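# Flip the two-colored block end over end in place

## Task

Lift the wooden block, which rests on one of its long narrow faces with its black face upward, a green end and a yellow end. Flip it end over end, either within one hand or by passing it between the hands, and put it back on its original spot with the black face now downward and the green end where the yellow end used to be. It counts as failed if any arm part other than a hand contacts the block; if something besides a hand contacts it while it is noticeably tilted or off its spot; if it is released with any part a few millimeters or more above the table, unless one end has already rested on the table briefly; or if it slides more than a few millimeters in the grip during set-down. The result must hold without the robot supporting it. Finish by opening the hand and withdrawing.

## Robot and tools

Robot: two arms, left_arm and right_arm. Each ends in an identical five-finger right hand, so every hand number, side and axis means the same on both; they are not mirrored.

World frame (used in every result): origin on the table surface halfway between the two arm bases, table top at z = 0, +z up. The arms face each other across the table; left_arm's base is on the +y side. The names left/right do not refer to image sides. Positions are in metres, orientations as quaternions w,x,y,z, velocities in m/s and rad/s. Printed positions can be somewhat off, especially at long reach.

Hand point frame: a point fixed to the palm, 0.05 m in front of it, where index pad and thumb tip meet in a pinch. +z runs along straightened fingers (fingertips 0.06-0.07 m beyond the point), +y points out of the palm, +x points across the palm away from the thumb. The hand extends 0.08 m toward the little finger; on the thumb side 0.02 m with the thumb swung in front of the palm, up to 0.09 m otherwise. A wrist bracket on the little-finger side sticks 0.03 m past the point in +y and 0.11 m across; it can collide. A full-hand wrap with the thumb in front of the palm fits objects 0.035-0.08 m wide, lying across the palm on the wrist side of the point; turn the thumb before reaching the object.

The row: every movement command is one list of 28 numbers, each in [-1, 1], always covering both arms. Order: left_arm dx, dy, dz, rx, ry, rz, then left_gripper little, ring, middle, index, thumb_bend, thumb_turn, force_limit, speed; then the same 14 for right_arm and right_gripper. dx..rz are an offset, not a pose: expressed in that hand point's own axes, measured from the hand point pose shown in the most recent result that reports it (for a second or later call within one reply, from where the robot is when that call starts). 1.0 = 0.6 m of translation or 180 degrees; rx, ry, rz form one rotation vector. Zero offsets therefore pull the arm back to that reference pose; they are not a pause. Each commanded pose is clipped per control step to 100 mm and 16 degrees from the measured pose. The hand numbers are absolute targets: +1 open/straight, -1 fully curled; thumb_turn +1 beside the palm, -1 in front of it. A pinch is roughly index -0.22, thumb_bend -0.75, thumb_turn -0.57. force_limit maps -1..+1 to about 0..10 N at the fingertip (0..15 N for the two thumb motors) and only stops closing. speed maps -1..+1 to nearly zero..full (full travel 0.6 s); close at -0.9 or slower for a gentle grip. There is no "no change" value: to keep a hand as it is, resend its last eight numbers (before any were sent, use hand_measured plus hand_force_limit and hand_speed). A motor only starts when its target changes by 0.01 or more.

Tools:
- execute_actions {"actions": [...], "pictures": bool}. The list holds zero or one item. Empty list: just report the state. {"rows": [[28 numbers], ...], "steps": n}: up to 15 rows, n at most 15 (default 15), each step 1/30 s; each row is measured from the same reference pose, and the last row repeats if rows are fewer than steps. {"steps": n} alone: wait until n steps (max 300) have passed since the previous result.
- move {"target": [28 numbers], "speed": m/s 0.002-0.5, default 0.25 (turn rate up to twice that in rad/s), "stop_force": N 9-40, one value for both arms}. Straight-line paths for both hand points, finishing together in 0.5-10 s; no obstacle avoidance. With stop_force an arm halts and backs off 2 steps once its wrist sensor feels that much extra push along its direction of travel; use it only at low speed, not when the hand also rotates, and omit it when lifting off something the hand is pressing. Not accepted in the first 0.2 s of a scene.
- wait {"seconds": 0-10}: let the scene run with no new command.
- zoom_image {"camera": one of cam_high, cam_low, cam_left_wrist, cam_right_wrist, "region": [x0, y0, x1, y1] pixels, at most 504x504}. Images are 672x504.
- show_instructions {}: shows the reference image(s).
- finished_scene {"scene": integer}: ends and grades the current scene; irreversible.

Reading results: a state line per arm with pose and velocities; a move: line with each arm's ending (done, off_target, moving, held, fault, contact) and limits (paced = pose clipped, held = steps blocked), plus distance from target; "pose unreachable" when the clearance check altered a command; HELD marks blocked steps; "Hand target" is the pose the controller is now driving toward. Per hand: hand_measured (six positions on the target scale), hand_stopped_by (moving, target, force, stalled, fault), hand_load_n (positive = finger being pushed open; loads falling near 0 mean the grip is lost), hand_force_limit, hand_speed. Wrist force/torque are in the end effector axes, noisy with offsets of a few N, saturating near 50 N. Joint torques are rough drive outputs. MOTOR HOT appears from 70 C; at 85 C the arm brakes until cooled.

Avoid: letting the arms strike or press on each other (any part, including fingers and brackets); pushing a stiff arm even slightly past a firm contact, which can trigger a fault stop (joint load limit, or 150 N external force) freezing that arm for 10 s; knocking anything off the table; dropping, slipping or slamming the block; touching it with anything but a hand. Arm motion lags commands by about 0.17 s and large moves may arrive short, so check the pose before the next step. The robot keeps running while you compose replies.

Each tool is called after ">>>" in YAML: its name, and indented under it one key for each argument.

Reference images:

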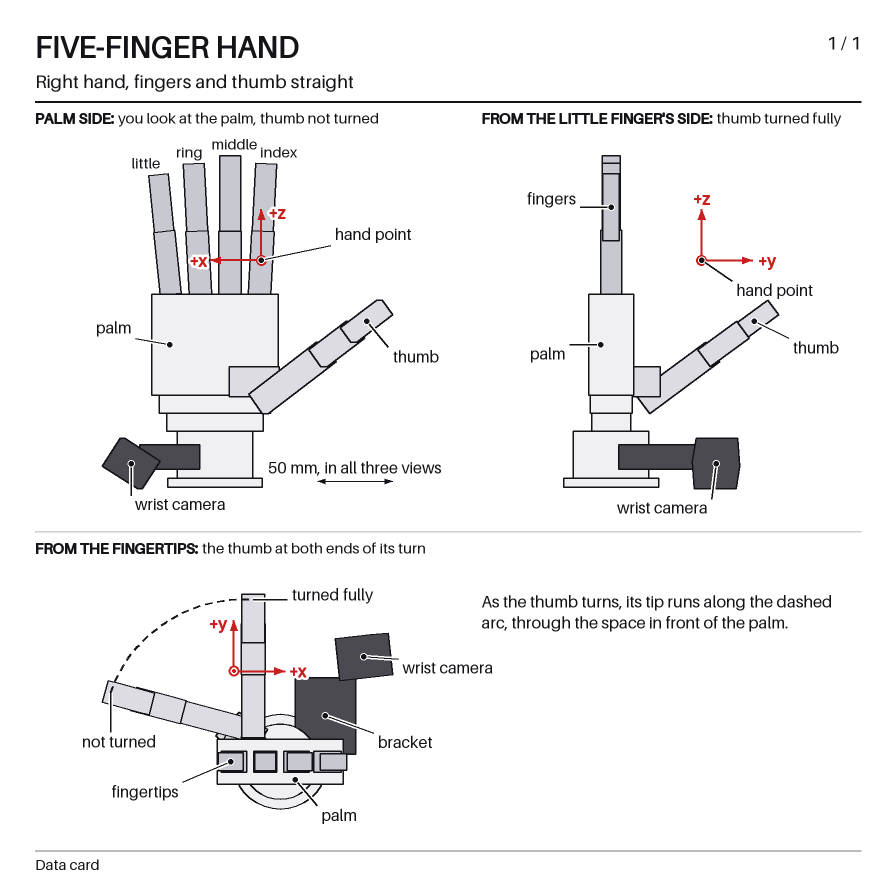

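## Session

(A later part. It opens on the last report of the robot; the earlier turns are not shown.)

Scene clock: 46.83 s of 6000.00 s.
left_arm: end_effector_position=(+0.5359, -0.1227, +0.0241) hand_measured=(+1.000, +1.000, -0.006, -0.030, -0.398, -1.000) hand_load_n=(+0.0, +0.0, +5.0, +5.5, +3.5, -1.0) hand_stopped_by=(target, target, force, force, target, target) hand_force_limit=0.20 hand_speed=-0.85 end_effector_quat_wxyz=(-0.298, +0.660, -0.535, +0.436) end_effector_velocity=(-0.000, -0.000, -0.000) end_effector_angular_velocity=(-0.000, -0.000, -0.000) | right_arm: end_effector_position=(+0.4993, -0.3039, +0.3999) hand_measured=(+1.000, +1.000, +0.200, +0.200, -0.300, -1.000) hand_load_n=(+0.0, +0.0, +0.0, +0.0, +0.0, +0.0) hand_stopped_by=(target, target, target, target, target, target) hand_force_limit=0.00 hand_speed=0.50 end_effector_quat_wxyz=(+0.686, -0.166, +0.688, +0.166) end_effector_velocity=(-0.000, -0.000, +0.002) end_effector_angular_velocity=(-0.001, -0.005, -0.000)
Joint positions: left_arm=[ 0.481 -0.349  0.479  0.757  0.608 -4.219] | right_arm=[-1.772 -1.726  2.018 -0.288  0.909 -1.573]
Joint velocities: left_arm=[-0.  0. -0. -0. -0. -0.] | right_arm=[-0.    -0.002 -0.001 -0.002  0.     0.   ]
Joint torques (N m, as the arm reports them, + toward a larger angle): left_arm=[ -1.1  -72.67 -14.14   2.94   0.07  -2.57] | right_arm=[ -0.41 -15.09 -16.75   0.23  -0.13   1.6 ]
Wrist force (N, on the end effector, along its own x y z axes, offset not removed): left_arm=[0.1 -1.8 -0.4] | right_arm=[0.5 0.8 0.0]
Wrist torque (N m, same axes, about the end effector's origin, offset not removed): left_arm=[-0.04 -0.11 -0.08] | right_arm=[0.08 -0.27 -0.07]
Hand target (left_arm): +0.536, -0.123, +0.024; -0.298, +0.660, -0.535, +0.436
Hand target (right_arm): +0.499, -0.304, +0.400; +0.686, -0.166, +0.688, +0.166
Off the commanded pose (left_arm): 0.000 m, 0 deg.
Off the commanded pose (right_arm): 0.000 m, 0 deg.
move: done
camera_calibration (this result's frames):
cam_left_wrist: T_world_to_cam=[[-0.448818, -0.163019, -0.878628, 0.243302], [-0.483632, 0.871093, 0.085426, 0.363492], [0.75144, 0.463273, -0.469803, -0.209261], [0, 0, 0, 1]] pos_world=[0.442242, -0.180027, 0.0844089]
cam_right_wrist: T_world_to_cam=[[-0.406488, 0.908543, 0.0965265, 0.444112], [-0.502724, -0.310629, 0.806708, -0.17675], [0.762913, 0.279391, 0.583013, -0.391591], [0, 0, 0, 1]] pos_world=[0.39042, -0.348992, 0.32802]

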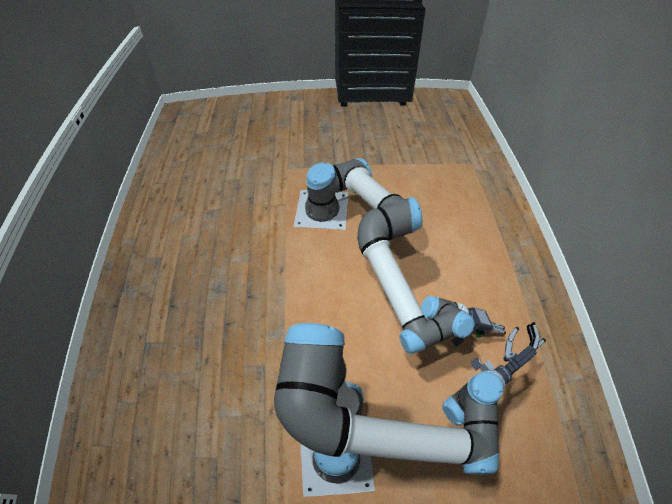

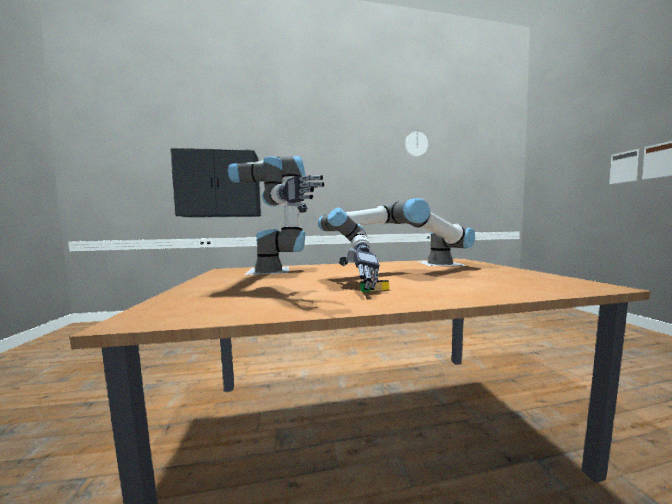

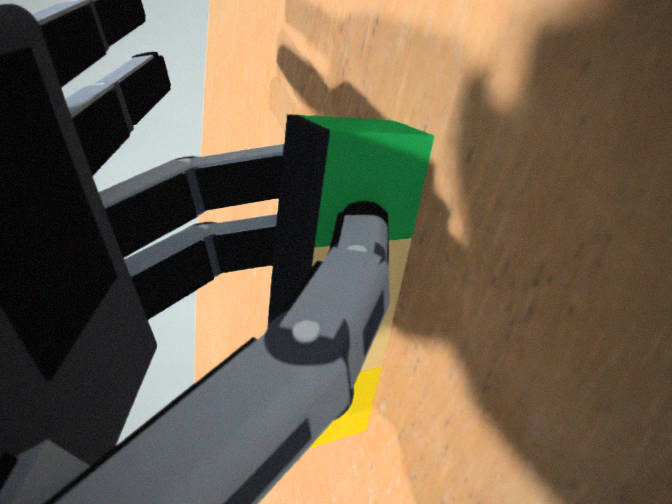

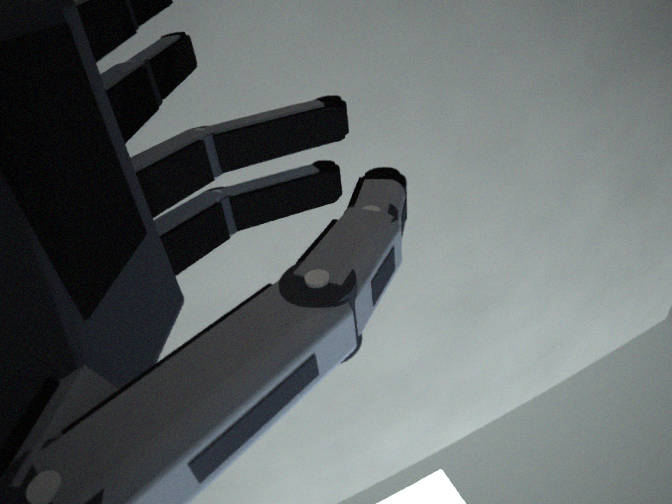

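>>> move:
  target: [0.043,-0.1435,-0.073,0,0,0,1,1,-0.4,-0.4,-0.4,-1,0.2,-0.85,0,0,0,-0.017,0,0,1,1,0.2,0.2,-0.3,-1,0,0.5]
  speed: 0.1

>>> move:
  target: [-0.155,-0.367,-0.132,0,0.227,-0.4455,1,1,-0.4,-0.4,-0.4,-1,0.2,-0.85,0.18,0.05,0.15,0,0,0,1,1,0.2,0.2,-0.3,-1,0,0.5]

Scene clock: 51.50 s of 6000.00 s.
left_arm: end_effector_position=(+0.5362, -0.1228, +0.1239) hand_measured=(+1.000, +1.000, -0.006, -0.030, -0.398, -1.000) hand_load_n=(+0.0, +0.0, +5.0, +5.5, +4.5, -0.5) hand_stopped_by=(target, target, force, force, target, target) hand_force_limit=0.20 hand_speed=-0.85 end_effector_quat_wxyz=(-0.298, +0.660, -0.535, +0.436) end_effector_velocity=(+0.000, -0.001, +0.001) end_effector_angular_velocity=(+0.003, +0.001, +0.004) | right_arm: end_effector_position=(+0.4993, -0.3039, +0.3999) hand_measured=(+1.000, +1.000, +0.200, +0.200, -0.300, -1.000) hand_load_n=(+0.0, +0.0, +0.0, +0.0, +0.0, +0.0) hand_stopped_by=(target, target, target, target, target, target) hand_force_limit=0.00 hand_speed=0.50 end_effector_quat_wxyz=(+0.682, -0.184, +0.684, +0.184) end_effector_velocity=(+0.000, +0.000, -0.000) end_effector_angular_velocity=(-0.000, -0.000, +0.001)
Joint positions: left_arm=[ 0.481 -0.352  0.229  1.007  0.608 -4.218] | right_arm=[-1.798 -1.707  2.002 -0.291  0.83  -1.573]
Joint velocities: left_arm=[-0.001  0.029 -0.061  0.041 -0.003 -0.007] | right_arm=[-0.     0.001 -0.    -0.001 -0.002 -0.   ]
Joint torques (N m, as the arm reports them, + toward a larger angle): left_arm=[ 11.51 -57.13 -32.92   2.95  -3.77  -2.59] | right_arm=[ -8.31  -7.19 -25.69  -3.12  -3.12  -1.58]
Wrist force (N, on the end effector, along its own x y z axes, offset not removed): left_arm=[-1.0 1.1 1.0] | right_arm=[1.1 -0.9 0.5]
Wrist torque (N m, same axes, about the end effector's origin, offset not removed): left_arm=[0.11 -0.01 0.11] | right_arm=[-0.29 -0.31 -0.10]
Hand target (left_arm): +0.536, -0.123, +0.124; -0.298, +0.660, -0.535, +0.436
Hand target (right_arm): +0.499, -0.304, +0.400; +0.682, -0.184, +0.684, +0.184
Off the commanded pose (left_arm): 0.000 m, 0 deg.
Off the commanded pose (right_arm): 0.000 m, 0 deg.
After step 90, 0.23 s passed at rest.
move: done
camera_calibration (this result's frames):
cam_left_wrist: T_world_to_cam=[[-0.448654, -0.163143, -0.878689, 0.331019], [-0.48301, 0.871498, 0.0848142, 0.354969], [0.751938, 0.462468, -0.4698, -0.16291], [0, 0, 0, 1]] pos_world=[0.442465, -0.18001, 0.184221]
cam_right_wrist: T_world_to_cam=[[-0.454347, 0.885568, 0.0966367, 0.46097], [-0.485417, -0.337076, 0.806691, -0.193389], [0.746953, 0.319609, 0.583019, -0.371395], [0, 0, 0, 1]] pos_world=[0.392981, -0.354705, 0.327989]

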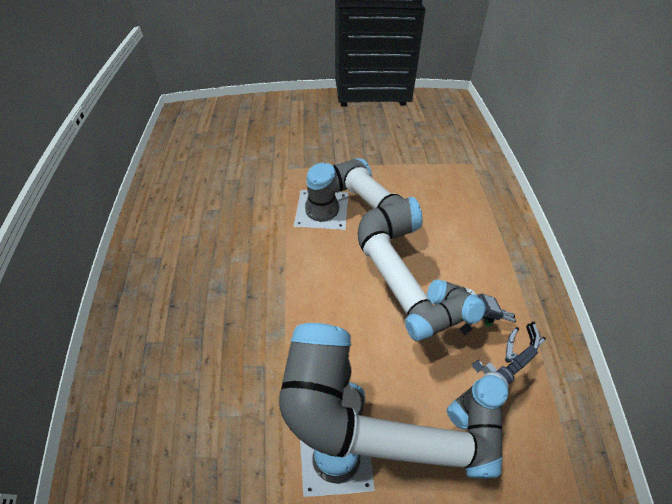

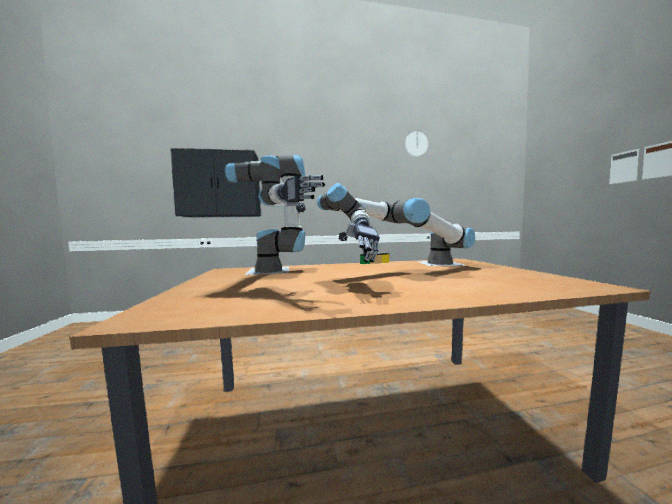

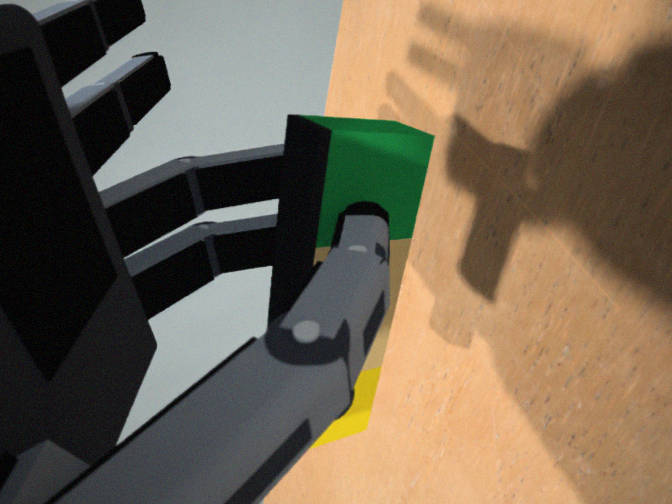

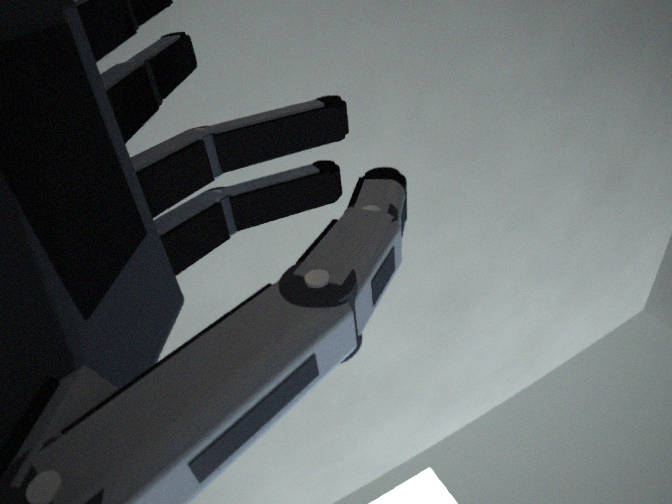

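Scene clock: 55.10 s of 6000.00 s.
left_arm: end_effector_position=(+0.5587, +0.0276, +0.3250) hand_measured=(+1.000, +1.000, -0.006, -0.030, -0.398, -1.000) hand_load_n=(+0.0, +0.0, +5.0, +5.5, +4.5, -0.5) hand_stopped_by=(target, target, force, force, target, target) hand_force_limit=0.20 hand_speed=-0.85 end_effector_quat_wxyz=(+0.235, +0.663, -0.059, +0.708) end_effector_velocity=(+0.001, +0.002, +0.002) end_effector_angular_velocity=(-0.011, -0.002, +0.002) | right_arm: end_effector_position=(+0.5614, -0.2328, +0.2919) hand_measured=(+1.000, +1.000, +0.200, +0.200, -0.300, -1.000) hand_load_n=(+0.0, +0.0, +0.0, +0.0, +0.0, +0.0) hand_stopped_by=(target, target, target, target, target, target) hand_force_limit=0.00 hand_speed=0.50 end_effector_quat_wxyz=(+0.682, -0.184, +0.684, +0.184) end_effector_velocity=(+0.000, +0.000, -0.000) end_effector_angular_velocity=(-0.000, -0.000, -0.001)
Joint positions: left_arm=[ 0.733 -1.323  1.753 -0.566  1.    -4.87 ] | right_arm=[-1.582 -1.392  1.985 -0.59   1.046 -1.572]
Joint velocities: left_arm=[ 0.002 -0.002  0.004 -0.01  -0.    -0.005] | right_arm=[ 0.001  0.002 -0.001 -0.001  0.002 -0.   ]
Joint torques (N m, as the arm reports them, + toward a larger angle): left_arm=[ 11.56 -44.43  -9.83  -3.83   2.75  -2.53] | right_arm=[  6.96 -18.15 -24.46  -3.18   3.12   1.73]
Wrist force (N, on the end effector, along its own x y z axes, offset not removed): left_arm=[-1.2 0.2 2.9] | right_arm=[0.6 -2.6 0.6]
Wrist torque (N m, same axes, about the end effector's origin, offset not removed): left_arm=[-0.18 -0.01 0.04] | right_arm=[-0.44 -0.22 -0.19]
Hand target (left_arm): +0.559, +0.028, +0.325; +0.235, +0.663, -0.059, +0.709
Hand target (right_arm): +0.561, -0.233, +0.292; +0.682, -0.184, +0.684, +0.184
Off the commanded pose (left_arm): 0.001 m, 0 deg.
Off the commanded pose (right_arm): 0.000 m, 0 deg.
move: done
camera_calibration (this result's frames):
cam_left_wrist: T_world_to_cam=[[-0.409581, -0.901378, 0.140576, 0.209604], [-0.445413, 0.063108, -0.893098, 0.53683], [0.796147, -0.428411, -0.427333, -0.168856], [0, 0, 0, 1]] pos_world=[0.459396, 0.0827142, 0.377819]
cam_right_wrist: T_world_to_cam=[[-0.454357, 0.885513, 0.0970945, 0.436483], [-0.485465, -0.33752, 0.806476, -0.0521434], [0.746916, 0.319292, 0.58324, -0.377645], [0, 0, 0, 1]] pos_world=[0.455074, -0.283531, 0.21993]

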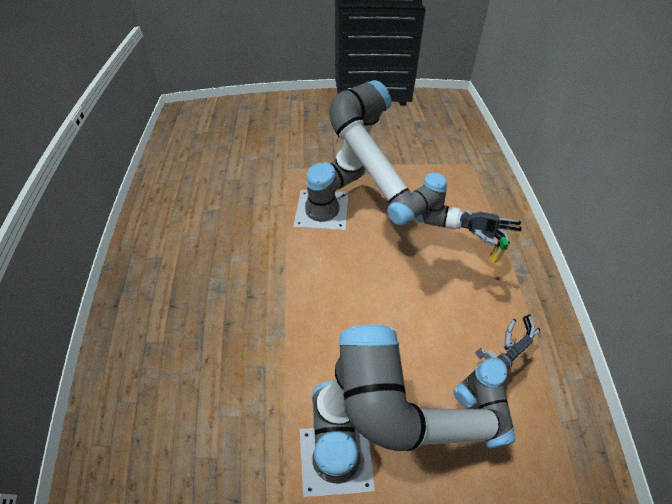

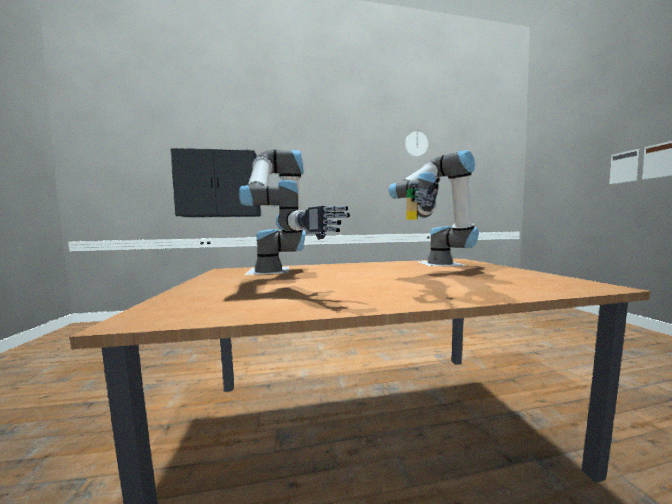

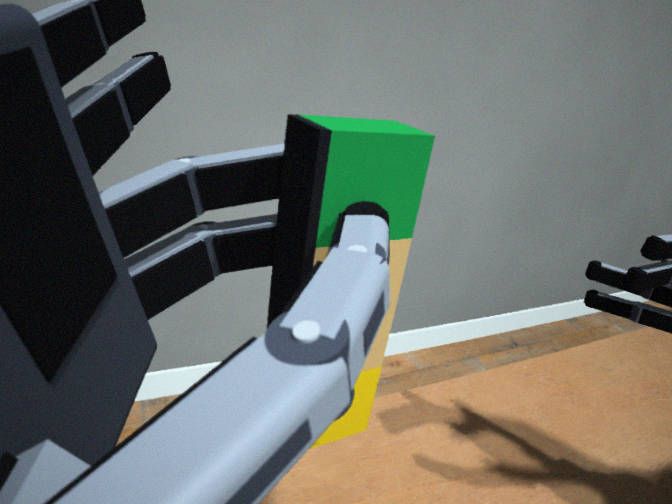

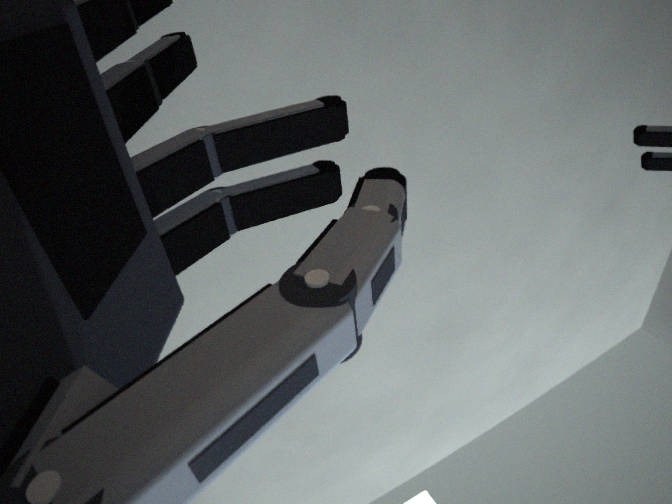

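>>> move:
  target: [0,0,0,0,0,0,1,1,-0.4,-0.4,-0.4,-1,0.2,-0.85,0.004,0.306,0.163,0,0,0,1,1,0.2,0.2,-0.3,-1,0,0.5]

>>> zoom_image:
  camera: "cam_low"
  region: [350,160,470,250]

Scene clock: 58.23 s of 6000.00 s.
left_arm: end_effector_position=(+0.5588, +0.0276, +0.3250) hand_measured=(+1.000, +1.000, -0.006, -0.030, -0.398, -1.000) hand_load_n=(+0.0, +0.0, +5.0, +5.5, +4.5, -0.5) hand_stopped_by=(target, target, force, force, target, target) hand_force_limit=0.20 hand_speed=-0.85 end_effector_quat_wxyz=(+0.235, +0.663, -0.059, +0.708) end_effector_velocity=(+0.000, +0.000, +0.000) end_effector_angular_velocity=(+0.000, +0.000, +0.000) | right_arm: end_effector_position=(+0.5534, -0.0251, +0.2898) hand_measured=(+1.000, +1.000, +0.200, +0.200, -0.300, -1.000) hand_load_n=(+0.0, +0.0, +0.0, +0.0, +0.0, +0.0) hand_stopped_by=(target, target, target, target, target, target) hand_force_limit=0.00 hand_speed=0.50 end_effector_quat_wxyz=(+0.682, -0.184, +0.684, +0.185) end_effector_velocity=(+0.001, +0.001, +0.001) end_effector_angular_velocity=(+0.001, -0.001, -0.001)
Joint positions: left_arm=[ 0.734 -1.323  1.753 -0.566  1.    -4.87 ] | right_arm=[-1.126 -1.177  1.699 -0.52   1.502 -1.569]
Joint velocities: left_arm=[ 0. -0. -0.  0.  0.  0.] | right_arm=[ 0.002  0.002 -0.005  0.001  0.003  0.   ]
Joint torques (N m, as the arm reports them, + toward a larger angle): left_arm=[-10.72 -24.17 -33.07  -0.34   2.31   2.36] | right_arm=[  6.66 -26.81 -26.51   0.29   3.04   1.82]
Wrist force (N, on the end effector, along its own x y z axes, offset not removed): left_arm=[-2.6 2.7 2.5] | right_arm=[0.8 -0.8 1.1]
Wrist torque (N m, same axes, about the end effector's origin, offset not removed): left_arm=[0.27 0.24 0.01] | right_arm=[-0.18 -0.37 -0.05]
Hand target (left_arm): +0.559, +0.028, +0.325; +0.235, +0.663, -0.059, +0.708
Hand target (right_arm): +0.553, -0.025, +0.290; +0.682, -0.184, +0.684, +0.185
Off the commanded pose (left_arm): 0.000 m, 0 deg.
Off the commanded pose (right_arm): 0.001 m, 0 deg.
move: done
camera_calibration (this result's frames):
cam_left_wrist: T_world_to_cam=[[-0.409531, -0.9014, 0.140581, 0.209619], [-0.445411, 0.0630762, -0.893101, 0.536848], [0.796174, -0.428369, -0.427325, -0.168878], [0, 0, 0, 1]] pos_world=[0.45942, 0.0827465, 0.377825]
cam_right_wrist: T_world_to_cam=[[-0.454366, 0.885383, 0.0982225, 0.248857], [-0.485263, -0.338468, 0.806201, 0.0156552], [0.747042, 0.318647, 0.583432, -0.436959], [0, 0, 0, 1]] pos_world=[0.447096, -0.075799, 0.217872]

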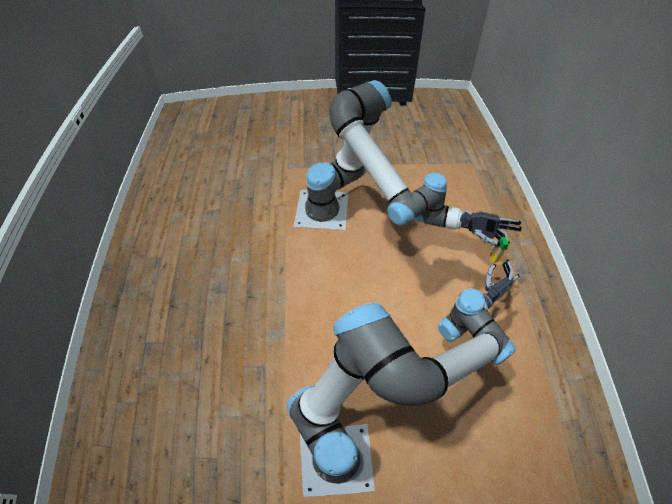

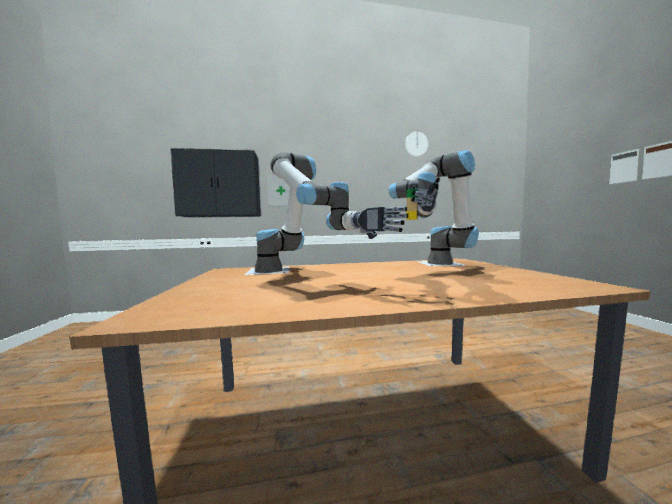

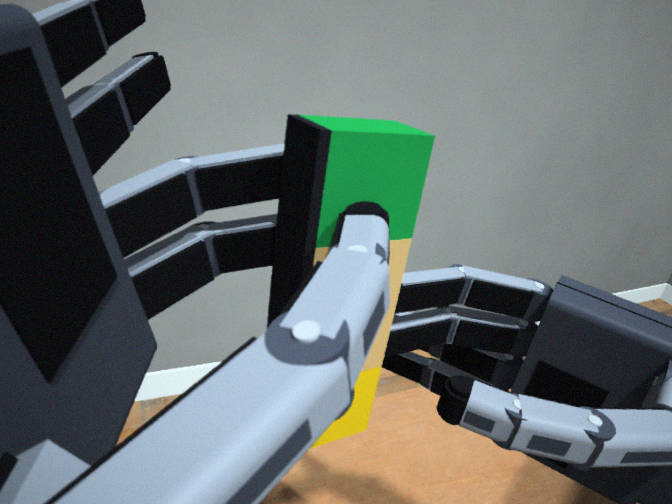

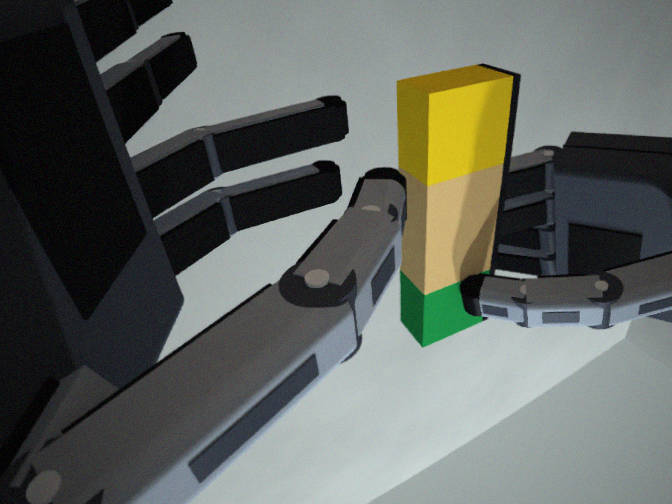

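Region (350, 160, 470, 250) of cam_low's 672x504 image, scaled by 4.200, with more detail than that image has; it fills the top 378 rows of this view, and the rest is white.

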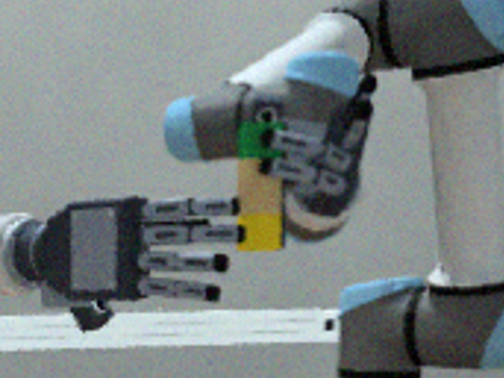

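>>> move:
  target: [0,0,0,0,0,0,1,1,-0.4,-0.4,-0.4,-1,0.2,-0.85,-0.007,0.056,0.028,0,0,0,1,1,0.2,0.2,-0.3,-1,0,0.5]
  speed: 0.04

>>> zoom_image:
  camera: "cam_high"
  region: [450,200,550,300]

Scene clock: 62.03 s of 6000.00 s.
left_arm: end_effector_position=(+0.5587, +0.0276, +0.3250) hand_measured=(+1.000, +1.000, -0.006, -0.030, -0.398, -1.000) hand_load_n=(+0.0, +0.0, +5.0, +5.5, +4.5, -0.5) hand_stopped_by=(target, target, force, force, target, target) hand_force_limit=0.20 hand_speed=-0.85 end_effector_quat_wxyz=(+0.235, +0.663, -0.059, +0.708) end_effector_velocity=(-0.000, -0.000, +0.001) end_effector_angular_velocity=(-0.001, -0.001, -0.000) | right_arm: end_effector_position=(+0.5510, +0.0122, +0.2941) hand_measured=(+1.000, +1.000, +0.200, +0.200, -0.300, -1.000) hand_load_n=(+0.0, +0.0, +0.0, +0.0, +0.0, +0.0) hand_stopped_by=(target, target, target, target, target, target) hand_force_limit=0.00 hand_speed=0.50 end_effector_quat_wxyz=(+0.682, -0.184, +0.684, +0.185) end_effector_velocity=(-0.000, +0.002, -0.002) end_effector_angular_velocity=(-0.002, +0.003, -0.000)
Joint positions: left_arm=[ 0.733 -1.323  1.753 -0.566  1.    -4.87 ] | right_arm=[-1.06  -1.131  1.618 -0.485  1.568 -1.569]
Joint velocities: left_arm=[-0.    -0.001  0.    -0.    -0.     0.   ] | right_arm=[ 0.003  0.003 -0.003  0.003  0.003 -0.   ]
Joint torques (N m, as the arm reports them, + toward a larger angle): left_arm=[  6.8  -28.52 -32.68  -0.35   1.18   2.13] | right_arm=[  7.59 -29.73 -24.31  -0.05   3.45   1.85]
Wrist force (N, on the end effector, along its own x y z axes, offset not removed): left_arm=[-0.8 -1.4 0.5] | right_arm=[0.6 -1.4 -0.2]
Wrist torque (N m, same axes, about the end effector's origin, offset not removed): left_arm=[-0.34 -0.10 -0.15] | right_arm=[-0.26 -0.25 -0.20]
Hand target (left_arm): +0.559, +0.028, +0.325; +0.235, +0.663, -0.059, +0.708
Hand target (right_arm): +0.551, +0.012, +0.294; +0.682, -0.184, +0.684, +0.185
Off the commanded pose (left_arm): 0.000 m, 0 deg.
Off the commanded pose (right_arm): 0.000 m, 0 deg.
move: done
camera_calibration (this result's frames):
cam_left_wrist: T_world_to_cam=[[-0.409587, -0.901375, 0.140576, 0.209606], [-0.445412, 0.0631115, -0.893099, 0.536829], [0.796145, -0.428416, -0.427333, -0.168855], [0, 0, 0, 1]] pos_world=[0.459395, 0.0827134, 0.377819]
cam_right_wrist: T_world_to_cam=[[-0.454373, 0.885361, 0.0983932, 0.214252], [-0.485205, -0.338604, 0.806178, 0.0236905], [0.747075, 0.318565, 0.583434, -0.449582], [0, 0, 0, 1]] pos_world=[0.444716, -0.0384472, 0.222122]

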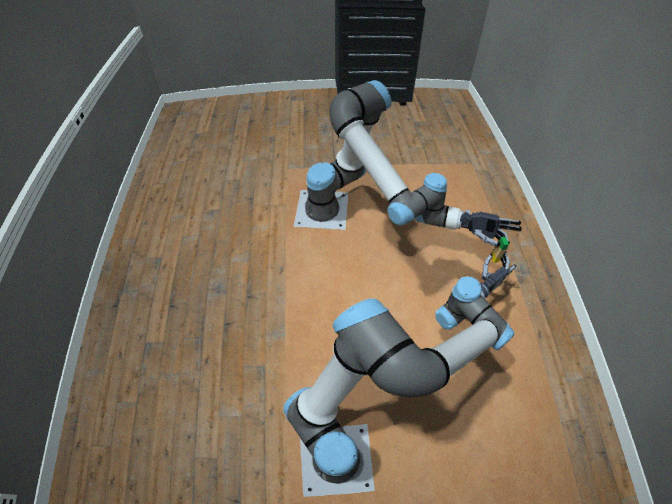

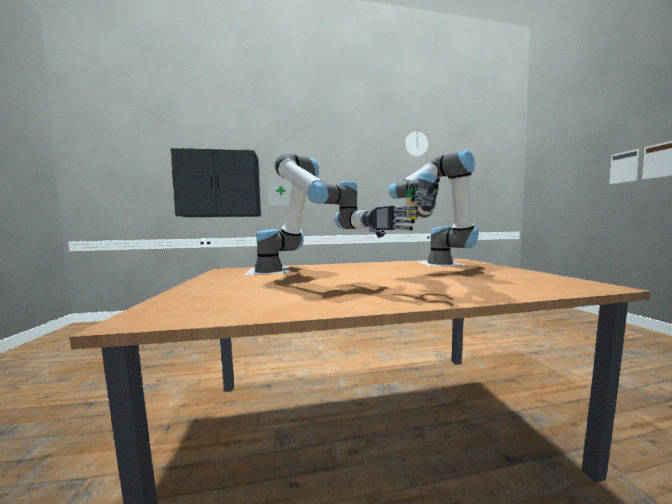

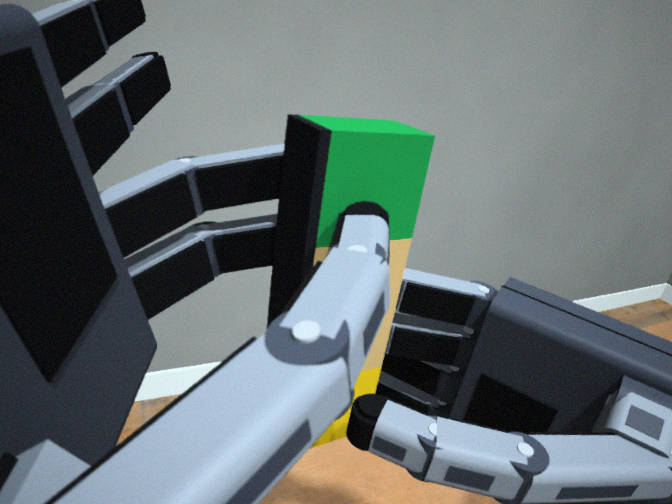

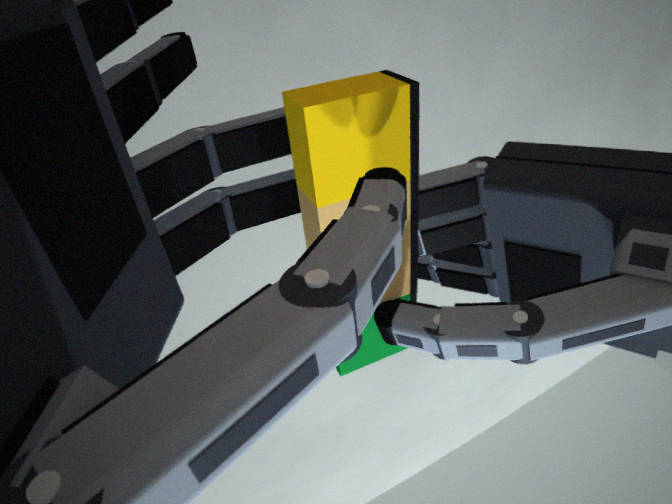

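Region (450, 200, 550, 300) of cam_high's 672x504 image, scaled by 5.040, with more detail than that image has.

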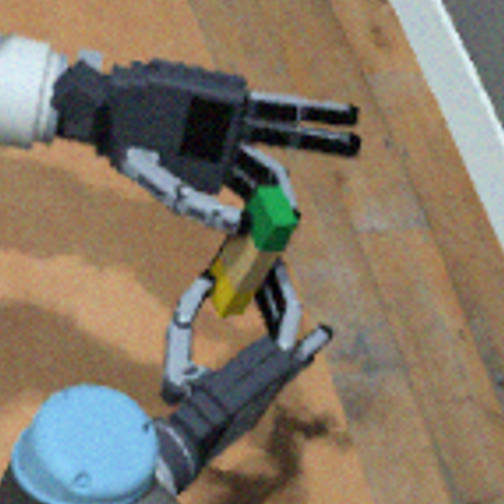

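>>> move:
  target: [0,0,0,0,0,0,1,1,-0.4,-0.4,-0.4,-1,0.2,-0.85,0,-0.005,0.007,0,0,0,1,1,0.15,0.15,-0.42,-1,-0.85,-0.9]
  speed: 0.02

>>> move:
  target: [0,0,0,0,0,0,1,1,-0.4,-0.4,-0.4,-1,0.2,-0.85,0,0,0,0,0,0,1,1,-0.1,-0.1,-0.42,-1,-0.85,-0.9]

Scene clock: 64.87 s of 6000.00 s.
left_arm: end_effector_position=(+0.5588, +0.0276, +0.3250) hand_measured=(+1.000, +1.000, -0.006, -0.030, -0.398, -1.000) hand_load_n=(+0.0, +0.0, +5.0, +5.5, +4.5, -0.5) hand_stopped_by=(target, target, force, force, target, target) hand_force_limit=0.20 hand_speed=-0.85 end_effector_quat_wxyz=(+0.235, +0.663, -0.059, +0.708) end_effector_velocity=(-0.000, -0.000, +0.001) end_effector_angular_velocity=(-0.001, -0.001, -0.000) | right_arm: end_effector_position=(+0.5562, +0.0117, +0.2941) hand_measured=(+1.000, +1.000, +0.150, +0.150, -0.420, -1.000) hand_load_n=(+0.0, +0.0, +0.0, +0.0, +0.0, +0.0) hand_stopped_by=(target, target, target, target, target, target) hand_force_limit=-0.85 hand_speed=-0.90 end_effector_quat_wxyz=(+0.682, -0.184, +0.684, +0.185) end_effector_velocity=(-0.000, +0.000, +0.000) end_effector_angular_velocity=(+0.000, -0.001, +0.001)
Joint positions: left_arm=[ 0.733 -1.323  1.753 -0.566  1.    -4.87 ] | right_arm=[-1.066 -1.124  1.607 -0.481  1.562 -1.569]
Joint velocities: left_arm=[-0.    -0.001  0.    -0.001  0.     0.   ] | right_arm=[-0.    -0.     0.    -0.001 -0.001 -0.   ]
Joint torques (N m, as the arm reports them, + toward a larger angle): left_arm=[-10.82 -35.5  -31.51  -0.44   1.2    2.11] | right_arm=[ -7.43 -30.2  -25.22  -0.01  -3.01  -0.76]
Wrist force (N, on the end effector, along its own x y z axes, offset not removed): left_arm=[-0.2 0.1 2.2] | right_arm=[2.4 -2.5 1.1]
Wrist torque (N m, same axes, about the end effector's origin, offset not removed): left_arm=[-0.18 -0.27 0.14] | right_arm=[-0.56 -0.58 -0.08]
Hand target (left_arm): +0.559, +0.028, +0.325; +0.235, +0.663, -0.059, +0.708
Hand target (right_arm): +0.556, +0.012, +0.294; +0.682, -0.184, +0.684, +0.185
Off the commanded pose (left_arm): 0.000 m, 0 deg.
Off the commanded pose (right_arm): 0.000 m, 0 deg.
move: done
camera_calibration (this result's frames):
cam_left_wrist: T_world_to_cam=[[-0.409549, -0.901392, 0.140576, 0.209615], [-0.445415, 0.0630925, -0.893099, 0.536839], [0.796163, -0.428382, -0.427333, -0.168871], [0, 0, 0, 1]] pos_world=[0.459413, 0.0827337, 0.377819]
cam_right_wrist: T_world_to_cam=[[-0.454373, 0.885359, 0.0984075, 0.217006], [-0.485199, -0.338614, 0.806177, 0.0260391], [0.747079, 0.318558, 0.583433, -0.453258], [0, 0, 0, 1]] pos_world=[0.449856, -0.038922, 0.222099]

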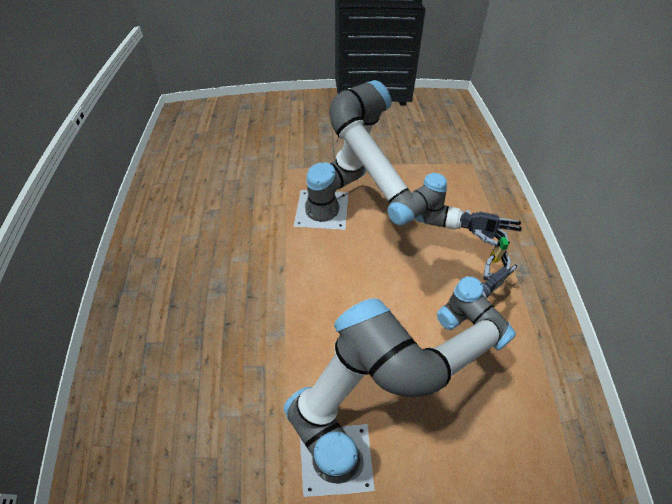

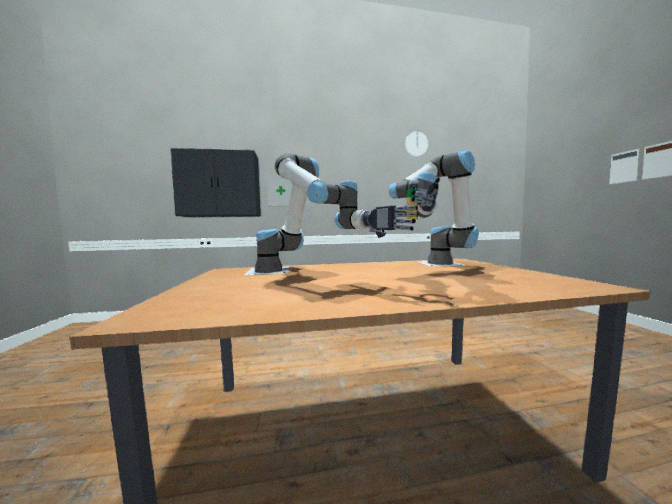

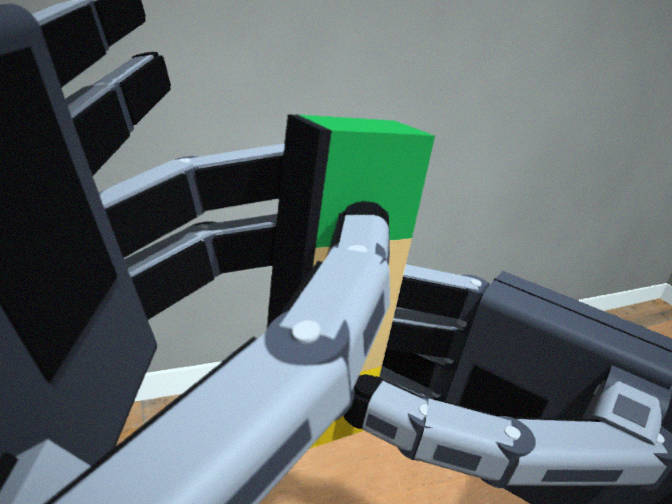

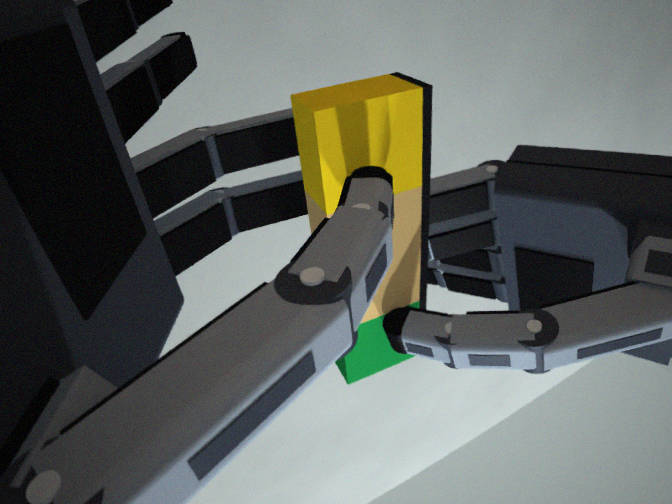

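Scene clock: 65.97 s of 6000.00 s.
left_arm: end_effector_position=(+0.5587, +0.0276, +0.3250) hand_measured=(+1.000, +1.000, -0.006, -0.030, -0.398, -1.000) hand_load_n=(+0.0, +0.0, +5.5, +4.0, +5.5, -1.5) hand_stopped_by=(target, target, force, force, target, target) hand_force_limit=0.20 hand_speed=-0.85 end_effector_quat_wxyz=(+0.235, +0.663, -0.059, +0.708) end_effector_velocity=(-0.000, +0.000, +0.001) end_effector_angular_velocity=(-0.001, -0.000, +0.000) | right_arm: end_effector_position=(+0.5562, +0.0117, +0.2941) hand_measured=(+1.000, +1.000, +0.018, +0.012, -0.420, -1.000) hand_load_n=(+0.0, +0.0, +0.0, +1.5, +0.0, +0.0) hand_stopped_by=(target, target, force, force, target, target) hand_force_limit=-0.85 hand_speed=-0.90 end_effector_quat_wxyz=(+0.682, -0.184, +0.684, +0.185) end_effector_velocity=(-0.000, -0.000, -0.000) end_effector_angular_velocity=(-0.001, +0.001, -0.000)
Joint positions: left_arm=[ 0.733 -1.323  1.753 -0.566  1.    -4.87 ] | right_arm=[-1.066 -1.124  1.607 -0.481  1.562 -1.569]
Joint velocities: left_arm=[ 0.    -0.002  0.     0.001 -0.    -0.   ] | right_arm=[ 0.    -0.    -0.     0.002  0.    -0.   ]
Joint torques (N m, as the arm reports them, + toward a larger angle): left_arm=[ -6.76 -35.48 -31.41  -0.47   1.2    2.21] | right_arm=[ -6.41 -30.62 -24.6    0.03  -3.05  -0.67]
Wrist force (N, on the end effector, along its own x y z axes, offset not removed): left_arm=[0.5 1.8 1.5] | right_arm=[-0.9 -2.5 4.2]
Wrist torque (N m, same axes, about the end effector's origin, offset not removed): left_arm=[-0.05 -0.21 0.03] | right_arm=[-0.55 -0.10 -0.22]
Hand target (left_arm): +0.559, +0.028, +0.325; +0.235, +0.663, -0.059, +0.708
Hand target (right_arm): +0.556, +0.012, +0.294; +0.682, -0.184, +0.684, +0.185
Off the commanded pose (left_arm): 0.000 m, 0 deg.
Off the commanded pose (right_arm): 0.000 m, 0 deg.
move: done
camera_calibration (this result's frames):
cam_left_wrist: T_world_to_cam=[[-0.409558, -0.901388, 0.140576, 0.209613], [-0.445414, 0.0630972, -0.893099, 0.536837], [0.796158, -0.42839, -0.427333, -0.168867], [0, 0, 0, 1]] pos_world=[0.459409, 0.0827288, 0.377819]
cam_right_wrist: T_world_to_cam=[[-0.454364, 0.885364, 0.0984076, 0.217009], [-0.485203, -0.338609, 0.806177, 0.0260431], [0.747082, 0.31855, 0.583433, -0.453264], [0, 0, 0, 1]] pos_world=[0.449862, -0.0389264, 0.222098]

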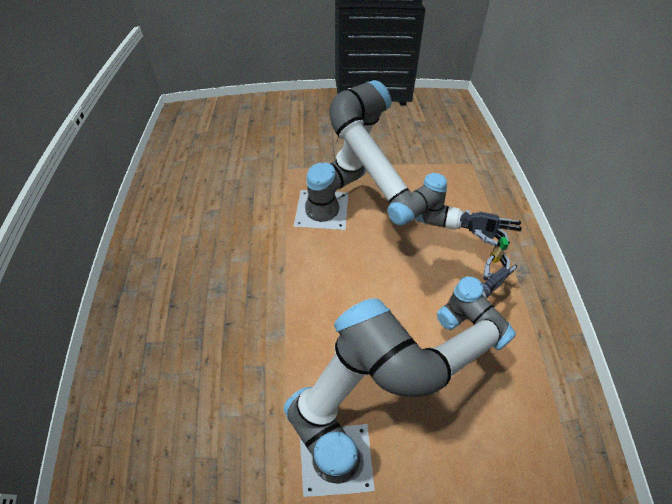

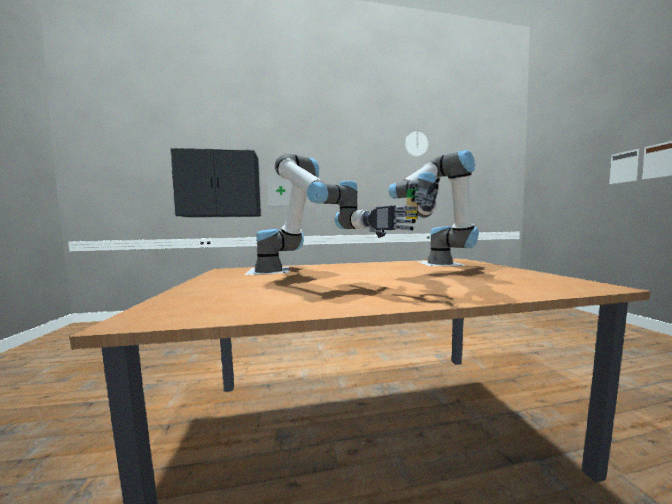

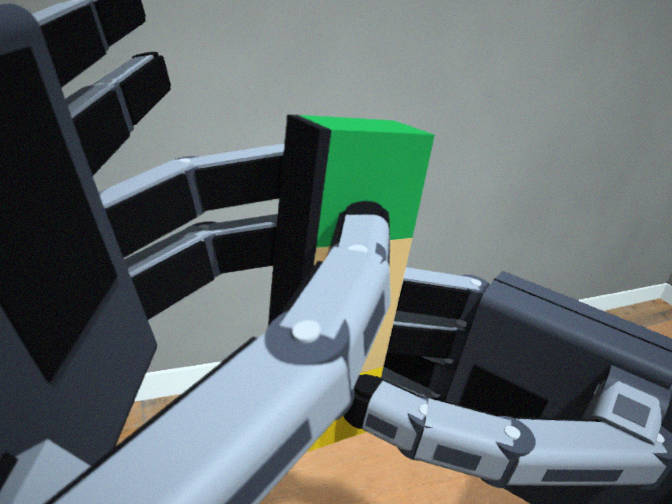

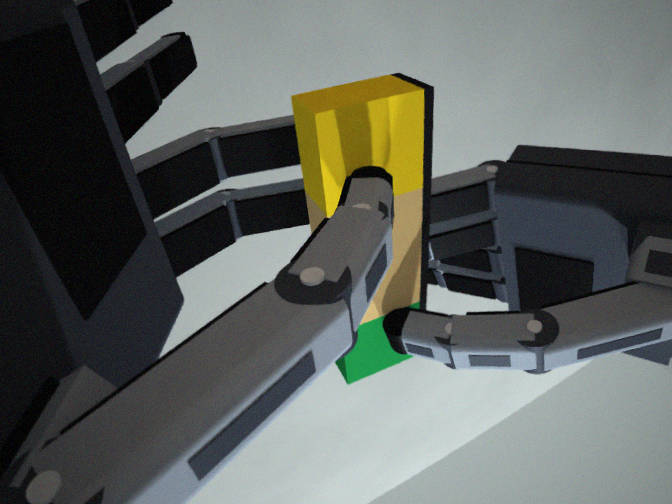

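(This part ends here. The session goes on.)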